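# Carry the paper-filled crate onto the yellow-taped spot

## Task

Get the crate onto the area outlined in yellow tape so that it rests upright and level, lies completely within the tape without overlapping it, and still holds every piece of paper. It must stay put by itself once the robot lets go, and the robot must not tip over or be left leaning.

## Robot and tools

ROBOT. A Hello Robot Stretch 3: a two-wheeled base 0.33 m long and 0.34 m wide, a mast carrying a lift, and one telescoping arm that reaches out to the robot's right. The gripper moves forward or back only when the base drives. An on-the-spot turn pivots about the point between the wheels, 0.05 m behind the front edge. Stowed (arm in, wrist folded), the robot sweeps a circle of radius 0.28 m when turning; an unfolded level wrist reaches past that circle. A loose object may occasionally get nudged by an outside disturbance.

FRAMES. Base frame: origin on the floor between the drive wheels, x forward, y to the left, z up. hand_pose is reported in it, located where closed fingertips meet; with all wrist joints at zero its x axis points up, y back toward the mast, z toward the rear. The odometry frame is the base frame as it was when the scene began. Fingertips are round pads 0.04 m wide.

execute_actions. Argument "actions": a list holding one action or none (none just reports state and pictures). An action may contain "base", "joints", or both, plus optional "contact_limits"; its parts start at once and may finish at different times. "base" holds exactly one relative command: {"translate_m": d}, a straight drive of d metres from the base's last reported position, forward positive, -1 to 1; or {"rotate_rad": d}, a turn in place of d radians, counter-clockwise (left) positive, -3.2 to 3.2. No sideways motion. "joints" is one object of absolute targets keyed by name: lift_m 0 to 1.1 (arm height); arm_m 0 to 0.52 (extension); wrist_yaw_rad -1.345 to 4.42 (0 along the arm, positive swings toward the front, 3.0 folded over the base); wrist_pitch_rad -1.57 to 0.451 (0 level, negative tips the fingers down); wrist_roll_rad -2.911 to 2.911 (0 fingers side by side); gripper_m -0.089 to 0.179 (larger is wider; the real fingertip gap is 0.007 to 0.025 less, and zero below 0.007); head_pan_rad -3.953 to 1.73 (0 forward, positive left, -1.57 looks along the arm); head_tilt_rad -1.53 to 0.419 (negative down). Done tolerances: ±0.004 for metre joints, ±0.02 for yaw, roll and head, ±0.05 for pitch. "contact_limits" takes only arm_m: a motor effort percent, 1 to 100, at which the arm motion halts with contact_stop; it also caps the arm's holding force until the next action. "cameras": list from head_camera, nav_camera, wrist_camera, all; omitted or null means all, [] means none. Unknown keys or out-of-range values reject the whole call. Each action runs at most 15 s. A joint or base omitted from an action may still be pushing toward an earlier target.

wait: {"seconds": 0 to 10}; commands nothing, then returns state and images.
zoom_image: {"camera", "region": [x0, y0, x1, y1]} in pixels of that camera's latest full image, origin top-left, at most 504 x 504.
finished_scene: {"scene": number}; irreversible, ends the scene after the last command has been held, and reports success. Only call it once the crate rests on its own.

RESULTS. base_status and joint_status: done, off_target (stopped short, may still push), contact_stop, time_out, torque_fault. After the last three the target is dropped; arm and lift go slack after a contact_stop until recommanded (a slack lift can sink under load or keep pressing). on_its_own covers uncommanded parts; its "held at" is a target, not a position. motor_effort is percent of maximum, positive toward higher values, bracket = peak; readings carry fixed offsets and noise. Positive wheel effort pushes forward. lidar_m: 12 distances from the base origin in 30-degree sectors, first straight ahead, going counter-clockwise (4th left, 7th behind, 10th right), plane 0.17 m high, range 0.15 to 12 m, '-' for nothing; blind to clear objects and to the robot, partly blocked by the mast and low lift. wrist_depth_mm (45 to 1000) and head_depth_mm (280 to 4000, sideways image) are 7x7 grids of median depth from top-left. base_odometry is wheel-based, so slip reads as motion; heading -3.142 to 3.142, left positive; turned_by_wheels and turned_by_imu give turn since last result; base_tilt in degrees, forward and right positive, with a constant bias up to about 4.

CAMERAS. head_camera and nav_camera ride on the head pan/tilt; wrist_camera on the gripper. Calibration lines give K, distortion and T_world_to_cam (base frame to camera); errors are small but grow for the wrist camera with arm pose.

SPEED. Full base speed (0.30 m/s, 1.9 rad/s) only with lift_m under 0.30, arm_m under 0.03 and wrist_yaw_rad over 2.54; otherwise 0.10 m/s and 0.63 rad/s.

GRIPPER. Grip by commanding below the object's width; release by commanding at least 0.02 above where contact occurred. Readings do not confirm a grasp. Overtight squeezing triggers a stall guard that eases force; send a new value to re-squeeze.

CAUTIONS. Fold or unfold the wrist only with lift_m 0.32 to 0.95, wrist_pitch_rad -0.4, roll near 0; after folding the lift may go to 0.25. With yaw below -0.4 keep pitch at -0.5 or lower. Base, wrist and head have no contact stop and will keep pushing; wrist servos that strain for seconds switch off for 10 s. Pushing the arm into something rigid with the gripper above about 0.45 m, raising the contact limit, repeated pushes, driving while gripping or hooking something fixed, or snagging furniture (especially reversing) can tip the robot. If it leans, reverse the last motion in small steps, free the gripper, and lower lift_m to about 0.2. Avoid drops, spilling paper, slams and hard shoves. Thinking time lets the scene run while the robot holds its last command.

Each tool is called after ">>>" in YAML: its name, and indented under it one key for each argument.

## Session

>>> execute_actions:
  actions: []

Scene clock: 0.00 s.
base_odometry: x=+0.000 y=+0.000 heading=+0.000 (m, m, rad; odometry frame)
turned_by_wheels: +0.000 (rad since the last result)
turned_by_imu: +0.000 (rad since the last result)
base_tilt: forward=-2.1 right=-1.2 (deg)
lidar_m: 1.50 2.30 2.37 2.78 2.65 1.90 1.92 1.84 1.64 1.16 1.10 1.13
head_depth_mm: 1348 1346 1352 1364 1363 1367 1361 / 1517 1526 1534 1533 1538 1538 1551 / 1747 1765 1764 1784 1763 1776 1780 / 1964 2089 2082 2078 2100 2088 2019 / 2078 2432 2438 2442 2444 2454 2144 / 2071 2304 2334 2327 2372 2383 2121 / 2079 2192 2196 2218 2238 2264 2116
base_status: not commanded
joint_positions: lift_m=+0.325 arm_m=+0.002 wrist_yaw_rad=+2.950 wrist_pitch_rad=-0.436 wrist_roll_rad=+0.009 gripper_m=+0.037 head_pan_rad=-0.014 head_tilt_rad=+0.000
joint_status: not commanded
motor_effort: left_wheel=+1 right_wheel=-1 lift_m=+18 arm_m=+1 wrist_yaw_rad=+0 wrist_pitch_rad=+5 wrist_roll_rad=+0 gripper_m=+0 head_pan_rad=-1 head_tilt_rad=+3 (%)
hand_pose: x=+0.0212 y=+0.0708 z=+0.3339 quat_wxyz=(+0.219, +0.705, +0.085, +0.670) (m; base frame)
wrist_depth_mm: - - - - - - - / - - - - - - - / - - - - - - - / 951 - 898 900 893 880 870 / 722 721 741 704 695 689 684 / 590 584 - 585 588 567 565 / 498 504 - 506 473 482 480
pictures: head_camera (sideways: a quarter turn clockwise sets it upright), nav_camera (sideways: a quarter turn counterclockwise sets it upright), wrist_camera
Images, in order (width x height): head_camera 896x504, nav_camera 672x504, wrist_camera 644x364.

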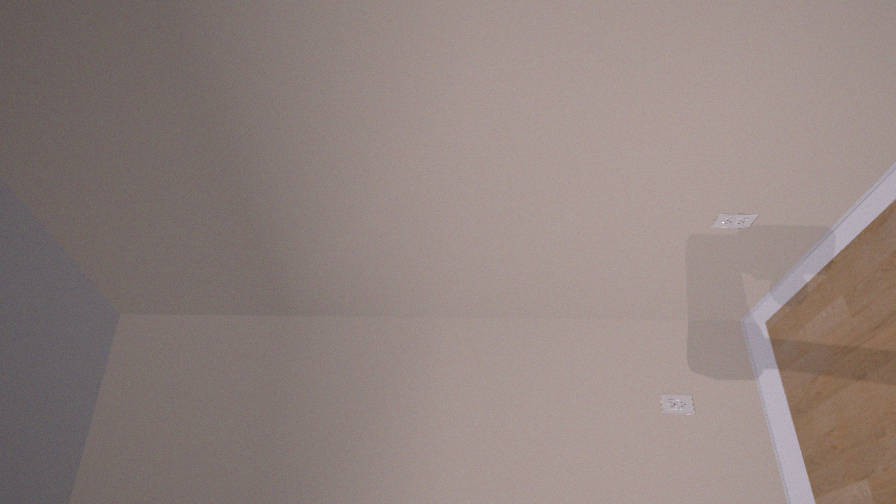

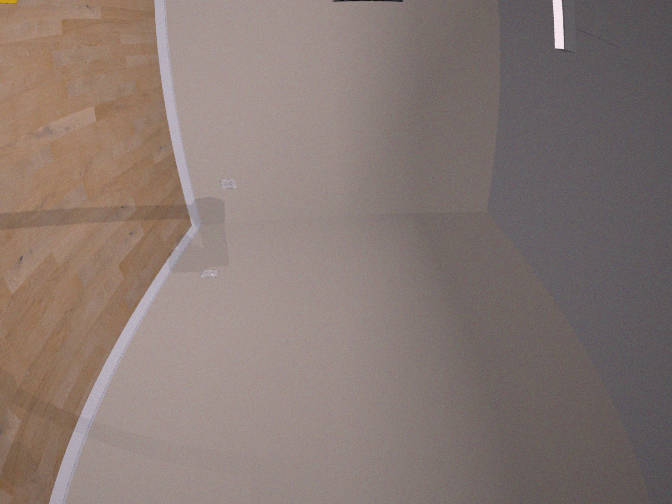

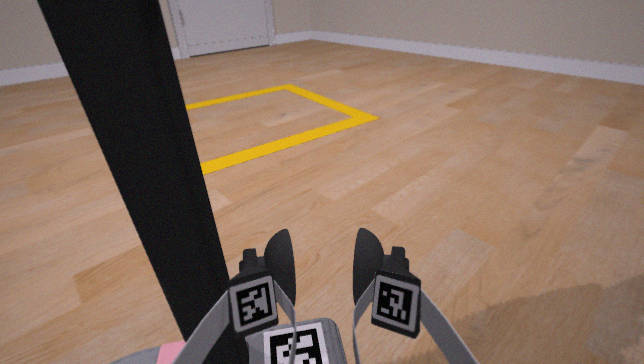

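Tape is to the left. Look around.

>>> execute_actions:
  actions:
    - {"joints":{"head_pan_rad":1.7,"head_tilt_rad":-0.6}}
  cameras: ["head_camera","nav_camera"]

>>> execute_actions:
  actions:
    - {"joints":{"head_pan_rad":-2.6,"head_tilt_rad":-0.6}}
  cameras: ["head_camera","nav_camera"]

Scene clock: 5.50 s.
base_odometry: x=+0.000 y=+0.000 heading=+0.000 (m, m, rad; odometry frame)
turned_by_wheels: +0.000 (rad since the last result)
turned_by_imu: +0.000 (rad since the last result)
base_tilt: forward=-2.1 right=-1.1 (deg)
lidar_m: 1.50 2.31 2.37 2.78 2.66 1.90 1.92 1.84 1.64 1.16 1.10 1.14
head_depth_mm: 2827 3158 2986 2193 1727 1427 1216 / 2686 2992 2956 2198 1738 1427 1217 / 2569 2848 2967 2166 1738 1432 1220 / 2487 2706 2862 2187 1732 1436 1217 / 2389 2634 2834 2204 1724 1435 1218 / 2293 2527 2713 2201 1768 - - / 2209 2434 - - - - -
base_status: not commanded
joint_positions: lift_m=+0.325 arm_m=+0.002 wrist_yaw_rad=+2.950 wrist_pitch_rad=-0.436 wrist_roll_rad=+0.009 gripper_m=+0.037 head_pan_rad=+1.693 head_tilt_rad=-0.592
joint_status: all done
motor_effort: left_wheel=+0(0) right_wheel=+0(0) lift_m=+20(19) arm_m=+1(1) wrist_yaw_rad=+0(0) wrist_pitch_rad=+5(5) wrist_roll_rad=+0(0) gripper_m=+1(1) head_pan_rad=+2(32) head_tilt_rad=-3(34) (%)
hand_pose: x=+0.0212 y=+0.0708 z=+0.3339 quat_wxyz=(+0.219, +0.705, +0.085, +0.670) (m; base frame)
wrist_depth_mm: - - - - - - - / - - - - - - - / - - - - - - - / 926 - 898 894 909 875 865 / 709 715 739 700 699 688 688 / 585 589 - 580 584 573 565 / 499 506 - 503 472 487 482
pictures: head_camera (sideways: a quarter turn clockwise sets it upright), nav_camera (sideways: a quarter turn counterclockwise sets it upright)
camera_calibration (this result's frames):
head_camera: T_world_to_cam=[[0.107201, -0.565378, -0.817836, 1.08327], [-0.987442, -0.156554, -0.0212054, 0.0386616], [-0.116046, 0.809839, -0.575061, 0.707996], [0, 0, 0, 1]] pos_world=[0.00420847, 0.045149, 1.2939]
nav_camera: T_world_to_cam=[[-0.031568, 0.579403, 0.814429, -1.02085], [0.995133, 0.0943209, -0.0285298, 0.0833486], [-0.093348, 0.809565, -0.579561, 0.709314], [0, 0, 0, 1]] pos_world=[-0.048956, 0.00938485, 1.24488]
Images, in order (width x height): head_camera 896x504, nav_camera 672x504.

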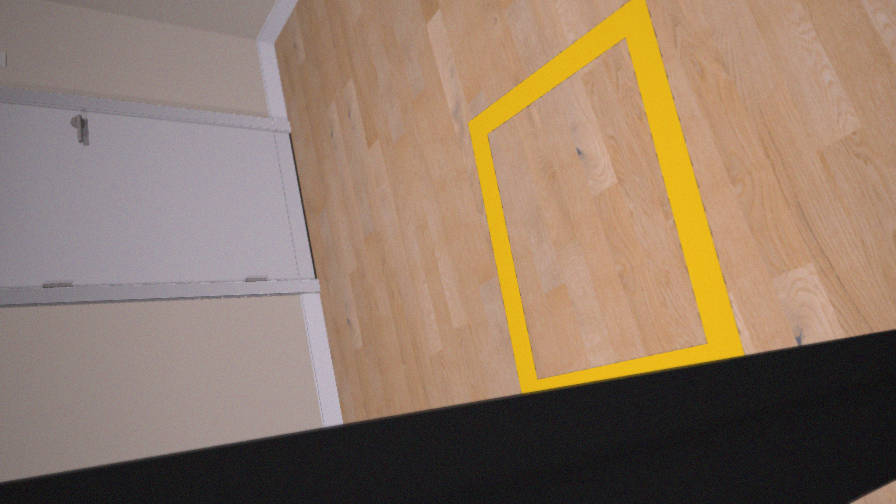

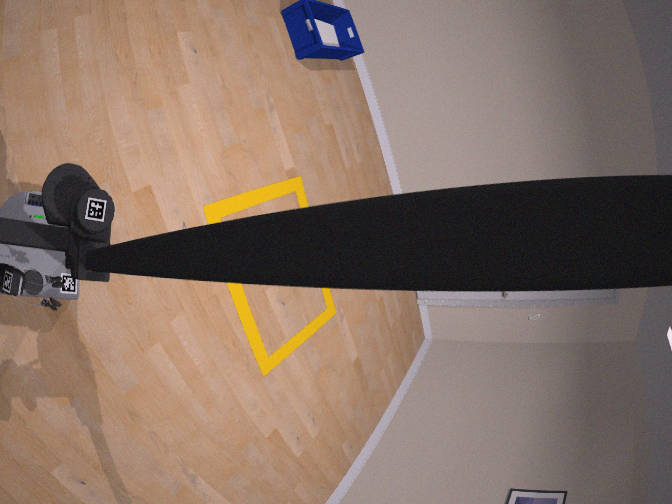

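Scene clock: 7.90 s.
base_odometry: x=+0.000 y=+0.000 heading=+0.000 (m, m, rad; odometry frame)
turned_by_wheels: +0.000 (rad since the last result)
turned_by_imu: +0.000 (rad since the last result)
base_tilt: forward=-2.2 right=-1.1 (deg)
lidar_m: 1.51 2.30 2.37 2.78 2.66 1.90 1.92 1.84 1.64 1.16 1.10 1.14
head_depth_mm: 2068 1754 1927 2121 1732 1425 1224 / 2054 1755 1949 2117 1734 1418 1225 / 2055 1761 1955 2116 1741 1426 1218 / 2099 1794 1998 2092 1741 1435 1217 / 2105 2346 2567 2184 1718 1433 1219 / 2099 2332 2607 2206 1731 1437 1226 / 2115 2390 2604 2175 1749 1431 1225
base_status: not commanded
joint_positions: lift_m=+0.325 arm_m=+0.002 wrist_yaw_rad=+2.950 wrist_pitch_rad=-0.436 wrist_roll_rad=+0.009 gripper_m=+0.037 head_pan_rad=-2.593 head_tilt_rad=-0.592
joint_status: all done
motor_effort: left_wheel=+0(0) right_wheel=+0(1) lift_m=+19(19) arm_m=+1(1) wrist_yaw_rad=+0(0) wrist_pitch_rad=+5(5) wrist_roll_rad=+0(0) gripper_m=+0(0) head_pan_rad=-2(33) head_tilt_rad=-4(4) (%)
hand_pose: x=+0.0212 y=+0.0708 z=+0.3339 quat_wxyz=(+0.219, +0.705, +0.085, +0.670) (m; base frame)
wrist_depth_mm: - - - - - - - / - - - - - - - / - - - - - - - / 926 - 903 896 882 886 878 / 721 710 739 708 699 690 684 / 594 591 - 579 578 565 566 / 496 507 - 505 476 483 483
pictures: head_camera (sideways: a quarter turn clockwise sets it upright), nav_camera (sideways: a quarter turn counterclockwise sets it upright)
camera_calibration (this result's frames):
head_camera: T_world_to_cam=[[0.470467, 0.331779, -0.81767, 1.08084], [0.551324, -0.834022, -0.0211952, 0.0292618], [-0.688987, -0.440829, -0.575297, 0.711799], [0, 0, 0, 1]] pos_world=[-0.0342127, -0.0204128, 1.29389]
nav_camera: T_world_to_cam=[[-0.514546, -0.268738, 0.814262, -1.01768], [-0.497847, 0.866796, -0.0285218, 0.0924455], [-0.698134, -0.420054, -0.579797, 0.71331], [0, 0, 0, 1]] pos_world=[0.0203652, -0.0539928, 1.24487]
Images, in order (width x height): head_camera 896x504, nav_camera 672x504.

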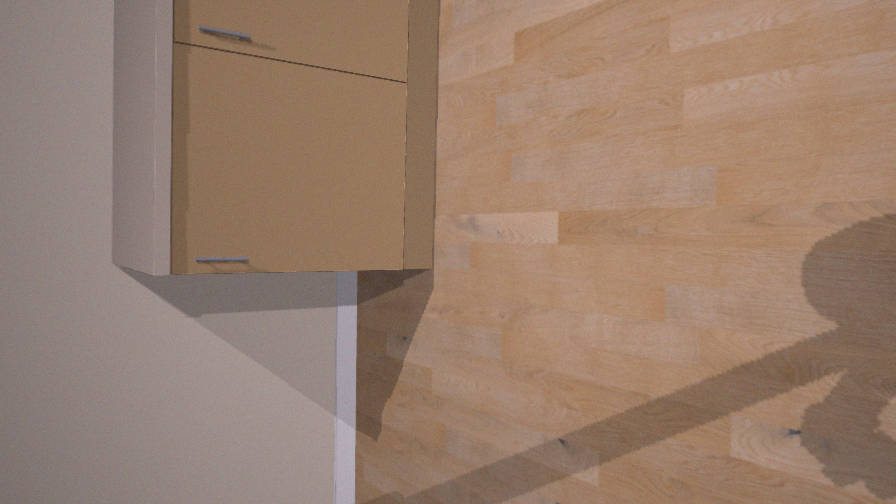

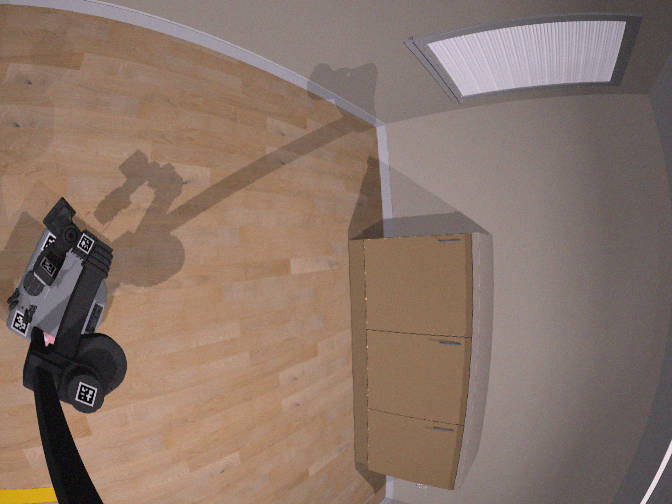

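>>> execute_actions:
  actions:
    - {"base":{"rotate_rad":2.4},"joints":{"head_pan_rad":0,"head_tilt_rad":-0.5}}
  cameras: ["head_camera","nav_camera"]

Scene clock: 16.33 s.
base_odometry: x=+0.000 y=+0.000 heading=+2.400 (m, m, rad; odometry frame)
turned_by_wheels: +2.400 (rad since the last result)
turned_by_imu: +2.347 (rad since the last result)
base_tilt: forward=-2.1 right=-1.2 (deg)
lidar_m: 1.90 2.12 1.83 1.84 1.29 1.11 1.10 1.27 2.18 2.30 2.65 2.65
head_depth_mm: 2180 2344 2607 2514 1897 1532 1266 / 2246 2420 2674 2508 1890 1531 1272 / 2276 2489 2763 2502 1909 1513 1281 / 2313 2561 2811 2369 1894 1530 1274 / 2399 2601 2900 2300 1889 1524 1274 / 2485 2694 3016 2374 1890 1526 1271 / 2551 2809 3151 2489 1870 1508 1269
base_status: done
joint_positions: lift_m=+0.325 arm_m=+0.002 wrist_yaw_rad=+2.950 wrist_pitch_rad=-0.436 wrist_roll_rad=+0.009 gripper_m=+0.037 head_pan_rad=-0.007 head_tilt_rad=-0.507
joint_status: all done
motor_effort: left_wheel=-5(7) right_wheel=+6(11) lift_m=+19(19) arm_m=+1(1) wrist_yaw_rad=+0(0) wrist_pitch_rad=+5(5) wrist_roll_rad=+0(0) gripper_m=+0(0) head_pan_rad=+2(33) head_tilt_rad=+4(14) (%)
hand_pose: x=+0.0212 y=+0.0708 z=+0.3339 quat_wxyz=(+0.219, +0.705, +0.085, +0.670) (m; base frame)
wrist_depth_mm: - - - - - - - / - - - - - - - / - - - - - - - / 926 - 903 901 877 887 869 / 721 724 743 707 697 697 686 / 592 589 - 580 583 567 571 / 498 508 - 507 475 482 486
pictures: head_camera (sideways: a quarter turn clockwise sets it upright), nav_camera (sideways: a quarter turn counterclockwise sets it upright)
camera_calibration (this result's frames):
head_camera: T_world_to_cam=[[-0.502883, -0.0340369, -0.863684, 1.14678], [-0.0262077, 0.999365, -0.0241244, 0.0366007], [0.863957, 0.0105034, -0.503456, 0.608857], [0, 0, 0, 1]] pos_world=[0.0516281, -0.00393985, 1.29787]
nav_camera: T_world_to_cam=[[0.507328, -0.042774, 0.860691, -1.08445], [-0.032043, -0.999013, -0.0307607, 0.0925221], [0.861157, -0.0119734, -0.508198, 0.610645], [0, 0, 0, 1]] pos_world=[0.0272773, 0.0533558, 1.24655]
Images, in order (width x height): head_camera 896x504, nav_camera 672x504.

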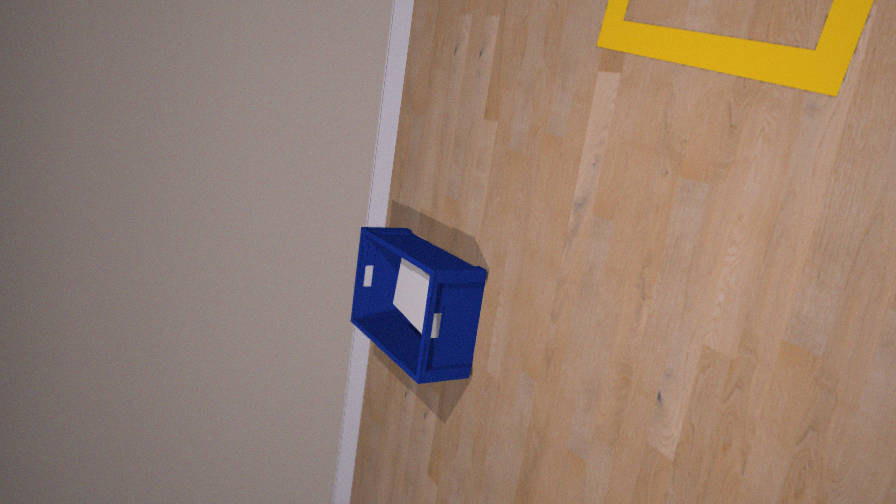

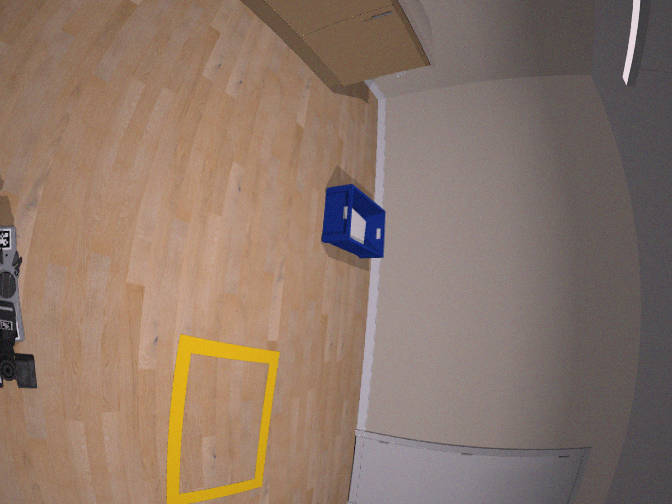

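>>> execute_actions:
  actions:
    - {"base":{"rotate_rad":0.31}}
  cameras: []

>>> execute_actions:
  actions:
    - {"base":{"translate_m":1.0}}
  cameras: []

>>> execute_actions:
  actions:
    - {"base":{"translate_m":1.0}}
  cameras: []

>>> execute_actions:
  actions:
    - {"base":{"translate_m":0.25}}
  cameras: []

>>> execute_actions:
  actions:
    - {"base":{"rotate_rad":-0.61},"joints":{"lift_m":0.6,"wrist_pitch_rad":-0.4}}
  cameras: []

>>> execute_actions:
  actions:
    - {"joints":{"wrist_yaw_rad":0,"gripper_m":0.12,"head_pan_rad":-1.2,"head_tilt_rad":-1.0}}
  cameras: []

>>> execute_actions:
  actions:
    - {"joints":{"wrist_pitch_rad":-1.57,"arm_m":0.1}}

Scene clock: 39.97 s.
base_odometry: x=+0.000 y=+0.000 heading=+2.710 (m, m, rad; odometry frame)
turned_by_wheels: +0.310 (rad since the last result)
turned_by_imu: +0.303 (rad since the last result)
base_tilt: forward=-2.2 right=-1.1 (deg)
lidar_m: 1.90 1.88 1.84 1.52 1.14 1.10 1.16 1.62 2.30 2.42 2.73 2.09
head_depth_mm: 2267 2478 2693 2407 1905 1519 1273 / 2438 2611 2800 2246 1884 1526 1269 / 2552 2765 3070 2282 1876 1518 1275 / 2721 2968 3212 2498 1899 1525 1271 / 2853 3200 3420 2498 1894 1523 1270 / 2898 3198 3183 2470 1903 1520 1274 / 2656 2202 2223 2387 1859 1517 1279
base_status: done
joint_positions: lift_m=+0.325 arm_m=+0.002 wrist_yaw_rad=+2.950 wrist_pitch_rad=-0.436 wrist_roll_rad=+0.009 gripper_m=+0.037 head_pan_rad=-0.007 head_tilt_rad=-0.507
joint_status: not commanded
motor_effort: left_wheel=-4(8) right_wheel=+5(10) lift_m=+19(18) arm_m=+1(1) wrist_yaw_rad=+0(0) wrist_pitch_rad=+5(5) wrist_roll_rad=+0(0) gripper_m=+0(1) head_pan_rad=+2(2) head_tilt_rad=+4(5) (%)
hand_pose: x=+0.0212 y=+0.0708 z=+0.3339 quat_wxyz=(+0.219, +0.705, +0.085, +0.670) (m; base frame)
wrist_depth_mm: 904 - - - - - - / 982 - - - - - - / - - - - - - - / 934 - 915 880 890 876 862 / 718 718 743 703 705 690 690 / 588 592 - 577 584 568 561 / 500 507 - 506 472 488 482
pictures: none
No camera images: the call's "cameras" was empty. Leave "cameras" out to get every camera's image.

Scene clock: 51.13 s.
base_odometry: x=-0.908 y=+0.419 heading=+2.709 (m, m, rad; odometry frame)
turned_by_wheels: +0.000 (rad since the last result)
turned_by_imu: +0.001 (rad since the last result)
base_tilt: forward=-2.1 right=-1.1 (deg)
lidar_m: 1.03 1.33 1.30 1.37 2.00 1.94 2.04 2.87 2.83 2.45 1.87 0.97
head_depth_mm: 1565 1669 1812 1978 1789 1367 1274 / 1646 1795 1936 2151 1739 1428 1275 / 1749 1895 2075 2258 1861 1470 1285 / 1855 2036 2244 2396 1885 1537 1282 / 1993 2185 2423 2497 1904 1520 1277 / 2128 2336 2548 2485 1888 1530 1274 / 2049 2208 2340 2385 1827 1526 1274
base_status: done
joint_positions: lift_m=+0.325 arm_m=+0.002 wrist_yaw_rad=+2.950 wrist_pitch_rad=-0.436 wrist_roll_rad=+0.009 gripper_m=+0.037 head_pan_rad=-0.007 head_tilt_rad=-0.507
joint_status: not commanded
motor_effort: left_wheel=-5(6) right_wheel=+5(10) lift_m=+19(19) arm_m=+1(1) wrist_yaw_rad=-1(0) wrist_pitch_rad=+5(5) wrist_roll_rad=+0(0) gripper_m=+0(0) head_pan_rad=+3(2) head_tilt_rad=+4(4) (%)
hand_pose: x=+0.0212 y=+0.0708 z=+0.3339 quat_wxyz=(+0.219, +0.705, +0.085, +0.670) (m; base frame)
wrist_depth_mm: - - - - - - - / - - - - - - - / - - - - - - - / 932 - 912 891 893 868 877 / 720 713 732 711 707 688 686 / 585 583 - 578 583 565 565 / 500 506 - 509 473 484 488
pictures: none
No camera images: the call's "cameras" was empty. Leave "cameras" out to get every camera's image.

Scene clock: 62.10 s.
base_odometry: x=-1.816 y=+0.838 heading=+2.709 (m, m, rad; odometry frame)
turned_by_wheels: +0.000 (rad since the last result)
turned_by_imu: +0.001 (rad since the last result)
base_tilt: forward=-2.2 right=-1.2 (deg)
lidar_m: 1.02 1.43 0.76 0.80 1.14 2.78 2.93 3.44 0.45 0.20 0.15 0.37
head_depth_mm: 818 886 956 1050 1152 1281 1274 / 866 940 1019 1124 1250 1402 1275 / 914 993 1097 1209 1360 1472 1278 / 971 1066 1184 1317 1496 1518 1274 / 1045 1151 1273 1446 1651 1520 1277 / 1117 1241 1394 1598 1777 1518 1277 / 1203 1350 1530 1742 1838 1525 1278
base_status: done
joint_positions: lift_m=+0.325 arm_m=+0.002 wrist_yaw_rad=+2.950 wrist_pitch_rad=-0.436 wrist_roll_rad=+0.009 gripper_m=+0.037 head_pan_rad=-0.007 head_tilt_rad=-0.507
joint_status: not commanded
motor_effort: left_wheel=-4(5) right_wheel=+14(14) lift_m=+18(19) arm_m=+1(1) wrist_yaw_rad=+0(0) wrist_pitch_rad=+5(5) wrist_roll_rad=+0(0) gripper_m=+0(0) head_pan_rad=+2(2) head_tilt_rad=+4(4) (%)
hand_pose: x=+0.0212 y=+0.0708 z=+0.3339 quat_wxyz=(+0.219, +0.705, +0.085, +0.670) (m; base frame)
wrist_depth_mm: - - 907 801 714 - - / - - 980 876 793 - - / - - - - 937 - - / 930 - 906 916 901 882 865 / 728 711 740 709 698 697 685 / 590 585 - 581 582 570 563 / 498 502 - 507 473 482 482
pictures: none
No camera images: the call's "cameras" was empty. Leave "cameras" out to get every camera's image.

Scene clock: 65.77 s.
base_odometry: x=-2.043 y=+0.943 heading=+2.708 (m, m, rad; odometry frame)
turned_by_wheels: -0.001 (rad since the last result)
turned_by_imu: +0.000 (rad since the last result)
base_tilt: forward=-2.2 right=-1.2 (deg)
lidar_m: 0.80 1.13 0.67 0.66 0.93 2.98 3.11 3.58 0.30 0.18 0.15 0.76
head_depth_mm: 634 684 741 807 890 996 1129 / 670 723 791 871 966 1089 1220 / 710 772 848 939 1051 1200 1275 / 756 826 912 1021 1159 1336 1270 / 808 885 990 1120 1275 1437 1278 / 870 962 1082 1241 1446 1521 1275 / 935 1048 1187 1373 1637 1526 1274
base_status: done
joint_positions: lift_m=+0.325 arm_m=+0.002 wrist_yaw_rad=+2.950 wrist_pitch_rad=-0.436 wrist_roll_rad=+0.009 gripper_m=+0.037 head_pan_rad=-0.007 head_tilt_rad=-0.507
joint_status: not commanded
on_its_own: right_wheel is at rest, and its effort (+33) is outside its rest range (-18 to +18)
motor_effort: left_wheel=-2(3) right_wheel=+33(50) lift_m=+18(19) arm_m=+1(1) wrist_yaw_rad=+0(1) wrist_pitch_rad=+5(5) wrist_roll_rad=+0(0) gripper_m=+0(1) head_pan_rad=+2(2) head_tilt_rad=+4(3) (%)
hand_pose: x=+0.0212 y=+0.0708 z=+0.3339 quat_wxyz=(+0.219, +0.705, +0.085, +0.670) (m; base frame)
wrist_depth_mm: - - 736 669 - - 982 / - - 819 733 - - - / - - 977 858 - - - / 924 - 899 887 893 891 878 / 720 716 741 710 702 702 692 / 591 588 - 580 587 569 564 / 501 503 - 508 473 486 481
pictures: none
No camera images: the call's "cameras" was empty. Leave "cameras" out to get every camera's image.

Scene clock: 69.10 s.
base_odometry: x=-2.043 y=+0.943 heading=+2.098 (m, m, rad; odometry frame)
turned_by_wheels: -0.610 (rad since the last result)
turned_by_imu: -0.597 (rad since the last result)
base_tilt: forward=-2.1 right=-1.2 (deg)
lidar_m: 0.76 0.79 1.04 0.91 0.71 0.86 2.98 3.06 3.65 0.29 0.18 0.15
head_depth_mm: 622 678 750 839 948 1095 1124 / 620 678 751 840 949 1096 1237 / 618 678 746 833 945 1090 1227 / 617 678 746 836 949 1093 1227 / 617 674 746 833 948 1093 1226 / 618 677 744 839 948 1088 1221 / 617 675 748 831 943 1088 1218
base_status: done
joint_positions: lift_m=+0.600 arm_m=+0.002 wrist_yaw_rad=+2.950 wrist_pitch_rad=-0.420 wrist_roll_rad=+0.009 gripper_m=+0.037 head_pan_rad=-0.007 head_tilt_rad=-0.507
joint_status: all done
motor_effort: left_wheel=+4(9) right_wheel=-5(24) lift_m=+26(26) arm_m=+1(1) wrist_yaw_rad=+0(0) wrist_pitch_rad=+7(8) wrist_roll_rad=+0(0) gripper_m=+0(1) head_pan_rad=+1(1) head_tilt_rad=+5(4) (%)
hand_pose: x=+0.0216 y=+0.0728 z=+0.6119 quat_wxyz=(+0.214, +0.705, +0.080, +0.671) (m; base frame)
wrist_depth_mm: 530 - - - - 975 715 / 565 - - - - 991 726 / 614 - - - - - 740 / 659 - - - - - 763 / 731 772 - - - - 770 / 883 898 - 957 959 923 786 / 810 810 - 805 782 791 759
pictures: none
No camera images: the call's "cameras" was empty. Leave "cameras" out to get every camera's image.

Scene clock: 71.57 s.
base_odometry: x=-2.043 y=+0.943 heading=+2.098 (m, m, rad; odometry frame)
turned_by_wheels: +0.000 (rad since the last result)
turned_by_imu: +0.000 (rad since the last result)
base_tilt: forward=-2.2 right=-1.2 (deg)
lidar_m: 0.76 0.79 1.04 0.92 0.71 0.86 2.97 3.06 3.68 0.29 0.18 0.15
head_depth_mm: 2299 1932 1668 1493 1328 1241 - / 2289 1936 1683 1491 1357 - - / 2226 1919 1680 1489 1229 1187 - / 1964 1955 1695 1494 1154 1112 1116 / 1579 1773 1682 1438 1173 1165 1088 / 1293 1434 1588 1399 1333 1188 1104 / 1100 1210 1331 1386 1298 1206 1112
base_status: not commanded
joint_positions: lift_m=+0.600 arm_m=+0.002 wrist_yaw_rad=+0.002 wrist_pitch_rad=-0.420 wrist_roll_rad=+0.009 gripper_m=+0.120 head_pan_rad=-1.193 head_tilt_rad=-0.987
joint_status: all done
motor_effort: left_wheel=+4(4) right_wheel=-6(6) lift_m=+25(26) arm_m=+0(1) wrist_yaw_rad=-3(1) wrist_pitch_rad=+7(7) wrist_roll_rad=+0(0) gripper_m=+0(80) head_pan_rad=-3(34) head_tilt_rad=-5(33) (%)
hand_pose: x=-0.0211 y=-0.3715 z=+0.6119 quat_wxyz=(+0.689, +0.148, -0.694, -0.148) (m; base frame)
wrist_depth_mm: 992 - - - - - - / 985 - - - - - - / 997 - - - - - - / 987 - - - - - - / 965 - - - - - - / 927 995 967 960 936 966 926 / 604 782 811 806 802 770 791
pictures: none
No camera images: the call's "cameras" was empty. Leave "cameras" out to get every camera's image.

Scene clock: 73.53 s.
base_odometry: x=-2.043 y=+0.943 heading=+2.098 (m, m, rad; odometry frame)
turned_by_wheels: +0.000 (rad since the last result)
turned_by_imu: +0.000 (rad since the last result)
base_tilt: forward=-2.1 right=-1.1 (deg)
lidar_m: 0.76 0.79 1.04 0.91 0.71 0.86 2.98 3.05 3.67 0.29 0.18 0.15
head_depth_mm: 2267 1943 1687 1482 1376 - - / 2283 1936 1669 1489 1374 1172 1124 / 2260 1941 1681 1492 1226 1185 - / 1995 1954 1661 1498 1157 1109 1125 / 1576 1785 1694 1448 1171 1176 1095 / 1293 1434 1599 1394 1337 1200 1110 / 1104 1206 1333 1390 1303 1208 1112
base_status: not commanded
joint_positions: lift_m=+0.600 arm_m=+0.100 wrist_yaw_rad=+0.001 wrist_pitch_rad=-1.563 wrist_roll_rad=+0.009 gripper_m=+0.120 head_pan_rad=-1.193 head_tilt_rad=-0.987
joint_status: all done
motor_effort: left_wheel=+4(4) right_wheel=-5(6) lift_m=+26(26) arm_m=+6(7) wrist_yaw_rad=-1(2) wrist_pitch_rad=-2(6) wrist_roll_rad=+0(0) gripper_m=+0(1) head_pan_rad=-2(3) head_tilt_rad=-7(6) (%)
hand_pose: x=-0.0216 y=-0.2224 z=+0.4818 quat_wxyz=(+0.500, +0.496, -0.504, -0.501) (m; base frame)
wrist_depth_mm: 620 467 469 623 624 627 621 / 484 475 476 635 639 636 638 / 649 483 483 645 646 649 646 / 594 654 498 656 660 659 661 / 461 537 668 - - 678 671 / 694 684 683 - - 679 685 / 707 702 707 - - 708 706
pictures: head_camera (sideways: a quarter turn clockwise sets it upright), nav_camera (sideways: a quarter turn counterclockwise sets it upright), wrist_camera
camera_calibration (this result's frames):
head_camera: T_world_to_cam=[[-0.346581, 0.77138, -0.533718, 0.715799], [0.913689, 0.406369, -0.00600156, 0.00726379], [0.212257, -0.489732, -0.845641, 1.05789], [0, 0, 0, 1]] pos_world=[0.0169016, -0.0370219, 1.27667]
nav_camera: T_world_to_cam=[[0.27634, -0.802528, 0.528757, -0.650462], [-0.942157, -0.334802, -0.0157579, 0.078527], [0.189675, -0.493818, -0.848627, 1.05751], [0, 0, 0, 1]] pos_world=[0.0531504, 0.0264937, 1.24261]
wrist_camera: T_world_to_cam=[[-0.999241, 0.0380499, -0.00833742, -0.00529931], [0.0369869, 0.993962, 0.103301, 0.221431], [0.0122177, 0.102915, -0.994615, 0.662285], [0, 0, 0, 1]] pos_world=[-0.0215769, -0.288051, 0.635801]
Images, in order (width x height): head_camera 896x504, nav_camera 672x504, wrist_camera 644x364.

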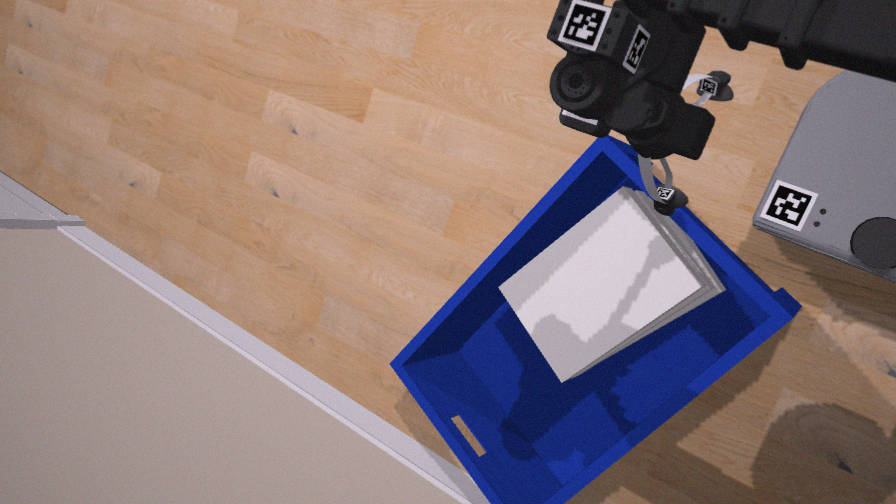

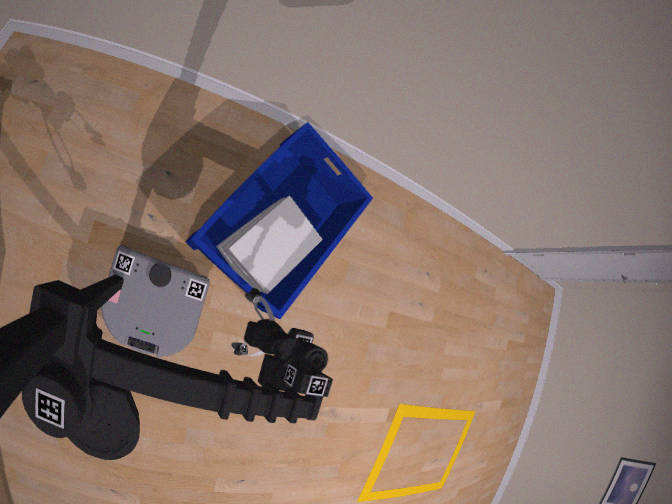

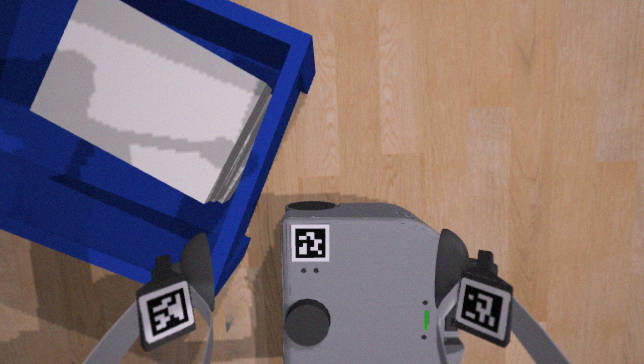

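>>> execute_actions:
  actions:
    - {"base":{"translate_m":0.05},"joints":{"wrist_yaw_rad":-0.4,"arm_m":0.26,"lift_m":0.4}}
  cameras: ["wrist_camera"]

Scene clock: 84.37 s.
base_odometry: x=-2.068 y=+0.986 heading=+2.099 (m, m, rad; odometry frame)
turned_by_wheels: +0.000 (rad since the last result)
turned_by_imu: +0.000 (rad since the last result)
base_tilt: forward=-2.1 right=-1.1 (deg)
lidar_m: 0.71 0.73 0.97 1.12 0.76 0.86 3.02 3.12 3.65 0.20 0.15 0.30
head_depth_mm: 2281 1930 1674 1477 - 1199 1092 / 2290 1956 1677 1487 1284 1212 - / 2233 1943 1690 1488 1160 1168 - / 1859 1889 1692 1485 1170 1099 1101 / 1461 1682 1689 1416 1197 1193 1092 / 1203 1352 1514 1423 1339 1188 1104 / 1030 1131 1245 1343 1292 1210 1107
base_status: done
joint_positions: lift_m=+0.400 arm_m=+0.260 wrist_yaw_rad=-0.399 wrist_pitch_rad=-1.564 wrist_roll_rad=+0.009 gripper_m=+0.120 head_pan_rad=-1.193 head_tilt_rad=-0.987
joint_status: all done
motor_effort: left_wheel=+4(9) right_wheel=-5(5) lift_m=+11(21) arm_m=+6(7) wrist_yaw_rad=-1(1) wrist_pitch_rad=-2(2) wrist_roll_rad=+0(0) gripper_m=+1(1) head_pan_rad=-3(3) head_tilt_rad=-6(5) (%)
hand_pose: x=-0.0129 y=-0.3838 z=+0.2828 quat_wxyz=(+0.390, +0.386, -0.592, -0.590) (m; base frame)
wrist_depth_mm: 429 425 426 428 427 424 428 / 435 435 431 436 432 434 434 / 445 444 438 442 441 442 445 / 223 224 224 224 451 453 452 / 294 293 293 312 462 460 459 / 297 298 298 347 470 465 469 / 305 306 304 414 - - 474
pictures: wrist_camera
camera_calibration (this result's frames):
wrist_camera: T_world_to_cam=[[-0.905513, 0.424238, -0.0082918, 0.157343], [0.421147, 0.900956, 0.104467, 0.370994], [0.0517896, 0.0911045, -0.994494, 0.476772], [0, 0, 0, 1]] pos_world=[-0.0384586, -0.444437, 0.436694]
Images, in order (width x height): wrist_camera 644x364.

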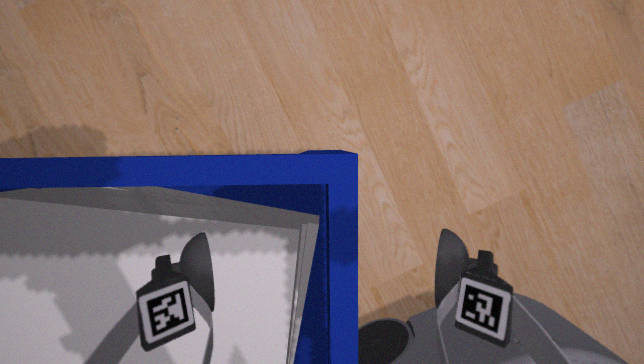

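>>> execute_actions:
  actions:
    - {"base":{"translate_m":0.03},"joints":{"arm_m":0.17}}
  cameras: []

>>> execute_actions:
  actions:
    - {"joints":{"lift_m":0.285}}
  cameras: ["wrist_camera"]

>>> execute_actions:
  actions:
    - {"joints":{"gripper_m":-0.03}}
  cameras: ["wrist_camera"]

>>> execute_actions:
  actions:
    - {"base":{"translate_m":-0.5}}
  cameras: ["nav_camera"]

Scene clock: 90.63 s.
base_odometry: x=-2.083 y=+1.012 heading=+2.098 (m, m, rad; odometry frame)
turned_by_wheels: -0.001 (rad since the last result)
turned_by_imu: -0.002 (rad since the last result)
base_tilt: forward=-2.1 right=-1.1 (deg)
lidar_m: 0.69 0.70 0.93 1.26 0.76 0.86 3.05 3.11 3.65 0.18 0.15 0.25
head_depth_mm: 2277 1932 1677 1496 1362 1184 1086 / 2269 1937 1665 1476 1374 1194 - / 2186 1946 1680 1492 1184 1167 - / 1789 1902 1678 1494 1165 1101 1104 / 1410 1610 1658 1415 1275 1189 1104 / 1160 1301 1467 1436 1331 1196 1098 / 986 1086 1194 1313 1294 1215 1107
base_status: translate_m off_target (by the wheels' count: +0.0298 of +0.0300)
joint_positions: lift_m=+0.400 arm_m=+0.170 wrist_yaw_rad=-0.399 wrist_pitch_rad=-1.565 wrist_roll_rad=+0.009 gripper_m=+0.120 head_pan_rad=-1.194 head_tilt_rad=-0.989
joint_status: all done
on_its_own: right_wheel is at rest, and its effort (+43) is outside its rest range (-18 to +18)
motor_effort: left_wheel=+2(8) right_wheel=+43(67) lift_m=+11(11) arm_m=-4(6) wrist_yaw_rad=-1(1) wrist_pitch_rad=-2(2) wrist_roll_rad=+0(0) gripper_m=+0(0) head_pan_rad=-2(3) head_tilt_rad=-4(6) (%)
hand_pose: x=-0.0129 y=-0.2945 z=+0.2828 quat_wxyz=(+0.390, +0.386, -0.592, -0.590) (m; base frame)
wrist_depth_mm: 214 213 213 421 427 427 425 / 288 288 289 340 436 433 433 / 281 283 284 439 442 444 441 / 285 287 286 396 452 454 451 / 292 292 294 457 459 459 460 / 299 298 301 433 - - 466 / 464 443 441 341 - - -
pictures: none
No camera images: the call's "cameras" was empty. Leave "cameras" out to get every camera's image.

Scene clock: 92.50 s.
base_odometry: x=-2.083 y=+1.012 heading=+2.098 (m, m, rad; odometry frame)
turned_by_wheels: +0.000 (rad since the last result)
turned_by_imu: +0.000 (rad since the last result)
base_tilt: forward=-2.2 right=-1.2 (deg)
lidar_m: 0.69 0.70 0.93 1.26 0.76 0.86 3.05 3.12 3.65 0.18 0.15 0.25
head_depth_mm: 2282 1923 1669 1477 1330 1193 1098 / 2279 1928 1684 1490 1342 1179 - / 2155 1927 1681 1488 1163 1162 - / 1789 1898 1685 1482 1159 1097 1100 / 1407 1622 1658 1418 1273 1190 1099 / 1163 1290 1465 1439 1329 1193 1113 / 985 1089 1196 1309 1303 1207 1106
base_status: not commanded
joint_positions: lift_m=+0.286 arm_m=+0.170 wrist_yaw_rad=-0.399 wrist_pitch_rad=-1.567 wrist_roll_rad=+0.009 gripper_m=+0.120 head_pan_rad=-1.194 head_tilt_rad=-0.989
joint_status: lift_m contact_stop (moved -0.115 of -0.115)
on_its_own: lift_m is slack since a contact_stop, until your next command for it; right_wheel is at rest, and its effort (+42) is outside its rest range (-18 to +18)
motor_effort: left_wheel=+3(3) right_wheel=+42(42) lift_m=+18(19) arm_m=-4(4) wrist_yaw_rad=-1(1) wrist_pitch_rad=-1(1) wrist_roll_rad=+0(0) gripper_m=-1(1) head_pan_rad=-2(2) head_tilt_rad=-3(5) (%)
hand_pose: x=-0.0127 y=-0.2940 z=+0.1682 quat_wxyz=(+0.389, +0.387, -0.591, -0.591) (m; base frame)
wrist_depth_mm: 163 163 163 103 314 314 313 / 291 291 292 105 320 321 319 / 167 167 168 106 327 327 326 / 171 170 171 109 331 334 331 / 174 174 174 111 340 341 339 / 177 177 202 113 346 - 344 / 181 181 205 115 - - -
pictures: wrist_camera
camera_calibration (this result's frames):
wrist_camera: T_world_to_cam=[[-0.905504, 0.424258, -0.00820443, 0.118515], [0.421057, 0.900736, 0.1067, 0.301574], [0.0526584, 0.0931628, -0.994257, 0.355216], [0, 0, 0, 1]] pos_world=[-0.0383692, -0.355013, 0.32197]
Images, in order (width x height): wrist_camera 644x364.

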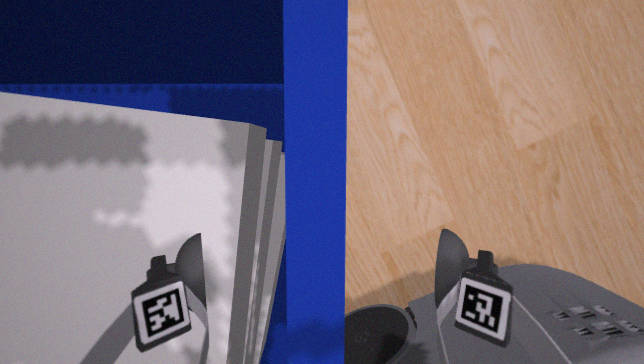

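not run: a stop came earlier in this reply.

not run: a stop came earlier in this reply.

>>> execute_actions:
  actions:
    - {"base":{"translate_m":-0.01},"joints":{"lift_m":0.295,"gripper_m":-0.03}}
  cameras: ["wrist_camera"]

>>> execute_actions:
  actions:
    - {"base":{"translate_m":-0.5}}
  cameras: ["nav_camera"]

Scene clock: 98.37 s.
base_odometry: x=-2.078 y=+1.003 heading=+2.099 (m, m, rad; odometry frame)
turned_by_wheels: +0.001 (rad since the last result)
turned_by_imu: +0.001 (rad since the last result)
base_tilt: forward=-2.2 right=-1.1 (deg)
lidar_m: 0.69 0.72 0.95 1.21 0.77 0.86 3.03 3.13 3.64 0.20 0.15 0.29
head_depth_mm: 2285 1929 1674 1492 1320 1198 1095 / 2253 1930 1685 1493 1355 1191 - / 2188 1950 1672 1490 1168 1174 - / 1815 1869 1691 1487 1159 1105 1095 / 1428 1625 1649 1414 1270 1191 1105 / 1172 1311 1487 1448 1328 1187 1109 / 1003 1099 1215 1313 1279 1204 1110
base_status: done
joint_positions: lift_m=+0.295 arm_m=+0.170 wrist_yaw_rad=-0.407 wrist_pitch_rad=-1.567 wrist_roll_rad=+0.009 gripper_m=-0.029 head_pan_rad=-1.194 head_tilt_rad=-0.989
joint_status: all done
on_its_own: right_wheel is at rest, and its effort (-29) is outside its rest range (-18 to +18)
motor_effort: left_wheel=+7(10) right_wheel=-29(33) lift_m=+25(26) arm_m=-4(4) wrist_yaw_rad=+9(9) wrist_pitch_rad=-1(1) wrist_roll_rad=+0(0) gripper_m=-26(99) head_pan_rad=-2(2) head_tilt_rad=-5(5) (%)
hand_pose: x=-0.0125 y=-0.2941 z=+0.1770 quat_wxyz=(+0.387, +0.385, -0.593, -0.592) (m; base frame)
wrist_depth_mm: 152 152 153 111 322 322 320 / 271 272 273 113 327 329 325 / 177 177 184 115 334 333 331 / 180 179 181 117 342 340 338 / 184 183 184 119 348 348 346 / 188 187 187 122 354 - 351 / 192 191 250 124 - - -
pictures: wrist_camera
camera_calibration (this result's frames):
wrist_camera: T_world_to_cam=[[-0.902249, 0.431137, -0.00820165, 0.120824], [0.427897, 0.897499, 0.106772, 0.299736], [0.0533945, 0.0928259, -0.99425, 0.363807], [0, 0, 0, 1]] pos_world=[-0.038668, -0.354875, 0.330702]
Images, in order (width x height): wrist_camera 644x364.

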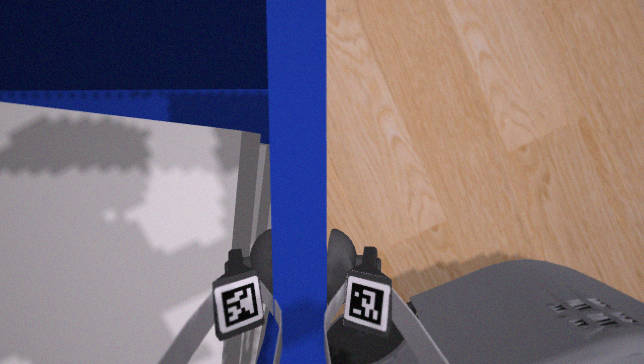

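Scene clock: 104.53 s.
base_odometry: x=-1.825 y=+0.572 heading=+2.100 (m, m, rad; odometry frame)
turned_by_wheels: +0.002 (rad since the last result)
turned_by_imu: -0.001 (rad since the last result)
base_tilt: forward=-2.2 right=-1.2 (deg)
lidar_m: 1.19 1.22 0.64 0.61 0.63 0.84 2.56 2.62 3.48 0.20 0.15 0.22
head_depth_mm: 2247 1925 1684 1485 1318 1199 1093 / 2286 1925 1680 1480 1352 1190 - / 2308 1936 1675 1498 1194 1171 - / 2305 1947 1689 1483 1173 1103 1091 / 2243 1941 1704 1442 1172 1198 1101 / 2023 1961 1707 1420 1330 1186 1104 / 1747 1859 1685 1501 1280 1213 1106
base_status: done
joint_positions: lift_m=+0.295 arm_m=+0.170 wrist_yaw_rad=-0.407 wrist_pitch_rad=-1.574 wrist_roll_rad=-0.006 gripper_m=-0.029 head_pan_rad=-1.194 head_tilt_rad=-0.989
joint_status: not commanded
on_its_own: right_wheel is at rest, and its effort (-57) is outside its rest range (-18 to +18)
motor_effort: left_wheel=+15(16) right_wheel=-57(76) lift_m=+14(25) arm_m=-4(4) wrist_yaw_rad=+8(12) wrist_pitch_rad=+2(2) wrist_roll_rad=+5(5) gripper_m=-33(37) head_pan_rad=-2(2) head_tilt_rad=-6(5) (%)
hand_pose: x=-0.0117 y=-0.2922 z=+0.1778 quat_wxyz=(+0.389, +0.392, -0.588, -0.591) (m; base frame)
wrist_depth_mm: 124 130 112 322 321 318 316 / 196 212 114 328 328 325 324 / 310 335 117 336 334 333 330 / 183 182 180 343 342 340 338 / 187 186 184 349 349 350 346 / 192 191 124 124 356 - 349 / 197 195 197 127 - - -
pictures: nav_camera (sideways: a quarter turn counterclockwise sets it upright)
camera_calibration (this result's frames):
nav_camera: T_world_to_cam=[[0.276091, -0.803497, 0.527415, -0.648712], [-0.942398, -0.334125, -0.0157004, 0.0784536], [0.188838, -0.4927, -0.849463, 1.0586], [0, 0, 0, 1]] pos_world=[0.0531342, 0.0265483, 1.24261]
Images, in order (width x height): nav_camera 672x504.

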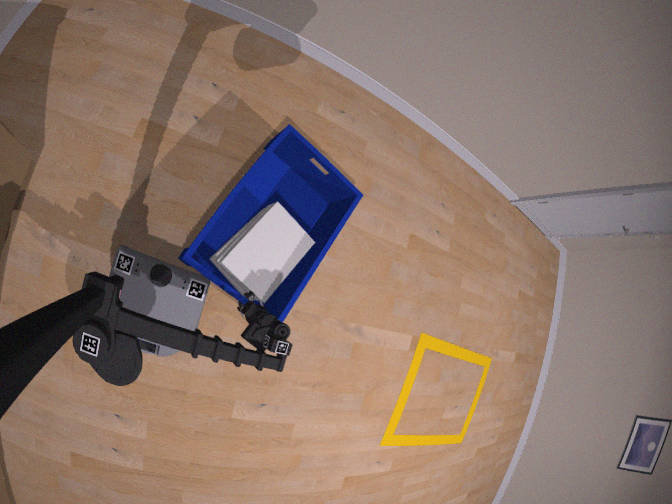

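>>> execute_actions:
  actions:
    - {"base":{"translate_m":-0.42},"joints":{"arm_m":0.25}}
  cameras: []

>>> execute_actions:
  actions:
    - {"base":{"rotate_rad":1.57},"joints":{"wrist_yaw_rad":0}}
  cameras: ["nav_camera"]

Scene clock: 117.50 s.
base_odometry: x=-1.613 y=+0.210 heading=+2.102 (m, m, rad; odometry frame)
turned_by_wheels: +0.002 (rad since the last result)
turned_by_imu: -0.001 (rad since the last result)
base_tilt: forward=-2.1 right=-1.2 (deg)
lidar_m: 1.61 1.64 0.63 0.60 0.62 0.83 2.15 2.20 2.92 0.22 0.15 0.20
head_depth_mm: 2306 1936 1687 1480 1361 1187 1099 / 2298 1938 1677 1488 1366 1221 - / 2283 1927 1674 1478 1167 1188 - / 2292 1941 1688 1491 1172 1142 1110 / 2287 1925 1699 1419 1198 1191 1099 / 2306 1957 1687 1368 1329 1198 1099 / 2228 1947 1702 1500 1281 1207 1100
base_status: done
joint_positions: lift_m=+0.295 arm_m=+0.250 wrist_yaw_rad=-0.405 wrist_pitch_rad=-1.575 wrist_roll_rad=-0.011 gripper_m=-0.029 head_pan_rad=-1.194 head_tilt_rad=-0.989
joint_status: all done
on_its_own: left_wheel is at rest, and its effort (+21) is outside its rest range (-18 to +18); right_wheel is at rest, and its effort (-63) is outside its rest range (-18 to +18)
motor_effort: left_wheel=+21(25) right_wheel=-63(72) lift_m=+14(14) arm_m=+6(15) wrist_yaw_rad=+6(9) wrist_pitch_rad=+2(2) wrist_roll_rad=+7(9) gripper_m=-32(34) head_pan_rad=-3(3) head_tilt_rad=-5(5) (%)
hand_pose: x=-0.0117 y=-0.3714 z=+0.1779 quat_wxyz=(+0.391, +0.394, -0.587, -0.589) (m; base frame)
wrist_depth_mm: 113 112 112 321 321 319 318 / 128 139 114 328 328 325 322 / 273 336 117 333 335 335 332 / 185 184 181 340 340 339 339 / 188 187 184 348 351 346 345 / 192 191 124 124 358 356 353 / 196 195 196 320 366 364 357
pictures: none
No camera images: the call's "cameras" was empty. Leave "cameras" out to get every camera's image.

Scene clock: 121.30 s.
base_odometry: x=-1.613 y=+0.210 heading=-2.614 (m, m, rad; odometry frame)
turned_by_wheels: +1.567 (rad since the last result)
turned_by_imu: +1.374 (rad since the last result)
base_tilt: forward=-2.2 right=-1.1 (deg)
lidar_m: 0.61 0.61 0.73 2.13 2.13 2.53 3.50 2.98 0.34 0.36 0.43 0.68
head_depth_mm: 1497 1783 1664 1433 1198 1188 1103 / 1529 1810 1668 1439 1200 1172 - / 1571 1825 1682 1485 1265 1209 - / 1601 1848 1706 1499 1288 1210 1118 / 1635 1878 1695 1490 1340 1212 1109 / 1670 1893 1688 1499 1342 1206 1103 / 1712 1893 1699 1441 1333 1205 1107
base_status: rotate_rad off_target (by the wheels' count: +1.5675 of +1.5700)
joint_positions: lift_m=+0.295 arm_m=+0.250 wrist_yaw_rad=-0.196 wrist_pitch_rad=-1.563 wrist_roll_rad=+0.641 gripper_m=-0.016 head_pan_rad=-1.194 head_tilt_rad=-0.989
joint_status: wrist_yaw_rad off_target (ended at -0.196, target +0.000)
on_its_own: wrist_yaw_rad is held at -0.113, not at your +0.000, by its stall guard, which is still easing; gripper_m is held at -0.017, not at your -0.030, by its stall guard, which is still easing; left_wheel is at rest, and its effort (-33) is outside its rest range (-18 to +18); right_wheel is at rest, and its effort (+79) is outside its rest range (-18 to +18)
motor_effort: left_wheel=-33(37) right_wheel=+79(79) lift_m=+13(15) arm_m=+6(8) wrist_yaw_rad=+100(100) wrist_pitch_rad=-2(8) wrist_roll_rad=-72(72) gripper_m=-36(39) head_pan_rad=-3(2) head_tilt_rad=-6(5) (%)
hand_pose: x=-0.0173 y=-0.3727 z=+0.1776 quat_wxyz=(+0.255, +0.252, -0.662, -0.658) (m; base frame)
wrist_depth_mm: 169 170 170 170 210 145 112 / 173 172 173 173 222 163 115 / 175 175 175 176 177 184 124 / 178 178 179 179 224 140 118 / 275 182 341 204 137 120 119 / 270 332 249 127 121 354 - / 248 204 124 124 362 - -
pictures: nav_camera (sideways: a quarter turn counterclockwise sets it upright)
camera_calibration (this result's frames):
nav_camera: T_world_to_cam=[[0.276063, -0.803513, 0.527405, -0.648699], [-0.942411, -0.334089, -0.0157, 0.0784531], [0.188815, -0.492698, -0.849469, 1.05861], [0, 0, 0, 1]] pos_world=[0.053135, 0.0265472, 1.24261]
Images, in order (width x height): nav_camera 672x504.

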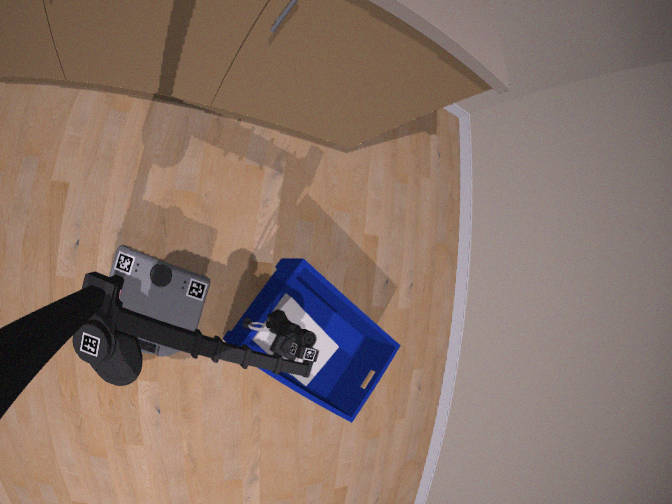

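>>> execute_actions:
  actions:
    - {"base":{"translate_m":-1.0},"joints":{"wrist_yaw_rad":-0.2,"gripper_m":-0.035,"head_pan_rad":-2.4,"head_tilt_rad":-0.8}}
  cameras: ["nav_camera"]

Scene clock: 136.07 s.
torque_fault: wrist_roll_rad switched itself off since the last result.
base_odometry: x=-0.749 y=+0.714 heading=-2.612 (m, m, rad; odometry frame)
turned_by_wheels: +0.001 (rad since the last result)
turned_by_imu: +0.002 (rad since the last result)
base_tilt: forward=-2.1 right=-1.2 (deg)
lidar_m: 1.58 1.58 2.16 1.92 1.92 2.29 2.55 2.55 2.06 0.27 0.18 0.21
head_depth_mm: 2303 2510 2073 1711 1467 1275 1136 / 2436 2579 2086 1710 1456 1270 1123 / 2555 2652 2063 1713 1461 1278 1152 / 2712 2623 2093 1707 1476 1276 1143 / 2610 2612 2092 1726 1466 1276 1117 / 2302 2463 2115 1733 1464 1327 1113 / 2051 2256 2091 1724 1481 1324 998
base_status: done
joint_positions: lift_m=+0.295 arm_m=+0.250 wrist_yaw_rad=-0.207 wrist_pitch_rad=-1.565 wrist_roll_rad=+0.270 gripper_m=-0.024 head_pan_rad=-2.393 head_tilt_rad=-0.803
joint_status: gripper_m off_target (ended at -0.024, target -0.035); the others done
on_its_own: gripper_m is held at -0.025, not at your -0.035, by its stall guard, which is not easing now; wrist_roll_rad is off since a torque_fault, and then holds where it rests, not at its first target +0.009; right_wheel is at rest, and its effort (-45) is outside its rest range (-18 to +18)
motor_effort: left_wheel=+12(32) right_wheel=-45(55) lift_m=+20(19) arm_m=+1(6) wrist_yaw_rad=+8(100) wrist_pitch_rad=-1(12) wrist_roll_rad=+0(72) gripper_m=-27(100) head_pan_rad=-3(30) head_tilt_rad=+2(20) (%)
hand_pose: x=-0.0170 y=-0.3726 z=+0.1773 quat_wxyz=(+0.369, +0.367, -0.605, -0.603) (m; base frame)
wrist_depth_mm: 125 122 118 111 321 320 318 / 244 230 218 113 327 326 325 / 179 332 332 116 335 332 332 / 182 180 181 118 341 337 338 / 186 184 184 120 347 346 347 / 190 188 187 122 355 353 350 / 194 192 228 243 363 357 -
pictures: nav_camera (sideways: a quarter turn counterclockwise sets it upright)
camera_calibration (this result's frames):
nav_camera: T_world_to_cam=[[-0.566402, -0.472791, 0.675024, -0.835889], [-0.656079, 0.754368, -0.0221415, 0.0850973], [-0.498748, -0.45541, -0.737463, 0.917177], [0, 0, 0, 1]] pos_world=[0.0398215, -0.0417038, 1.24251]
Images, in order (width x height): nav_camera 672x504.

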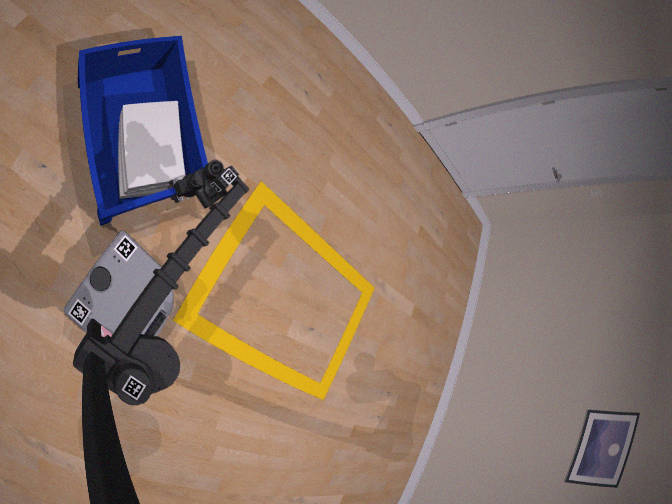

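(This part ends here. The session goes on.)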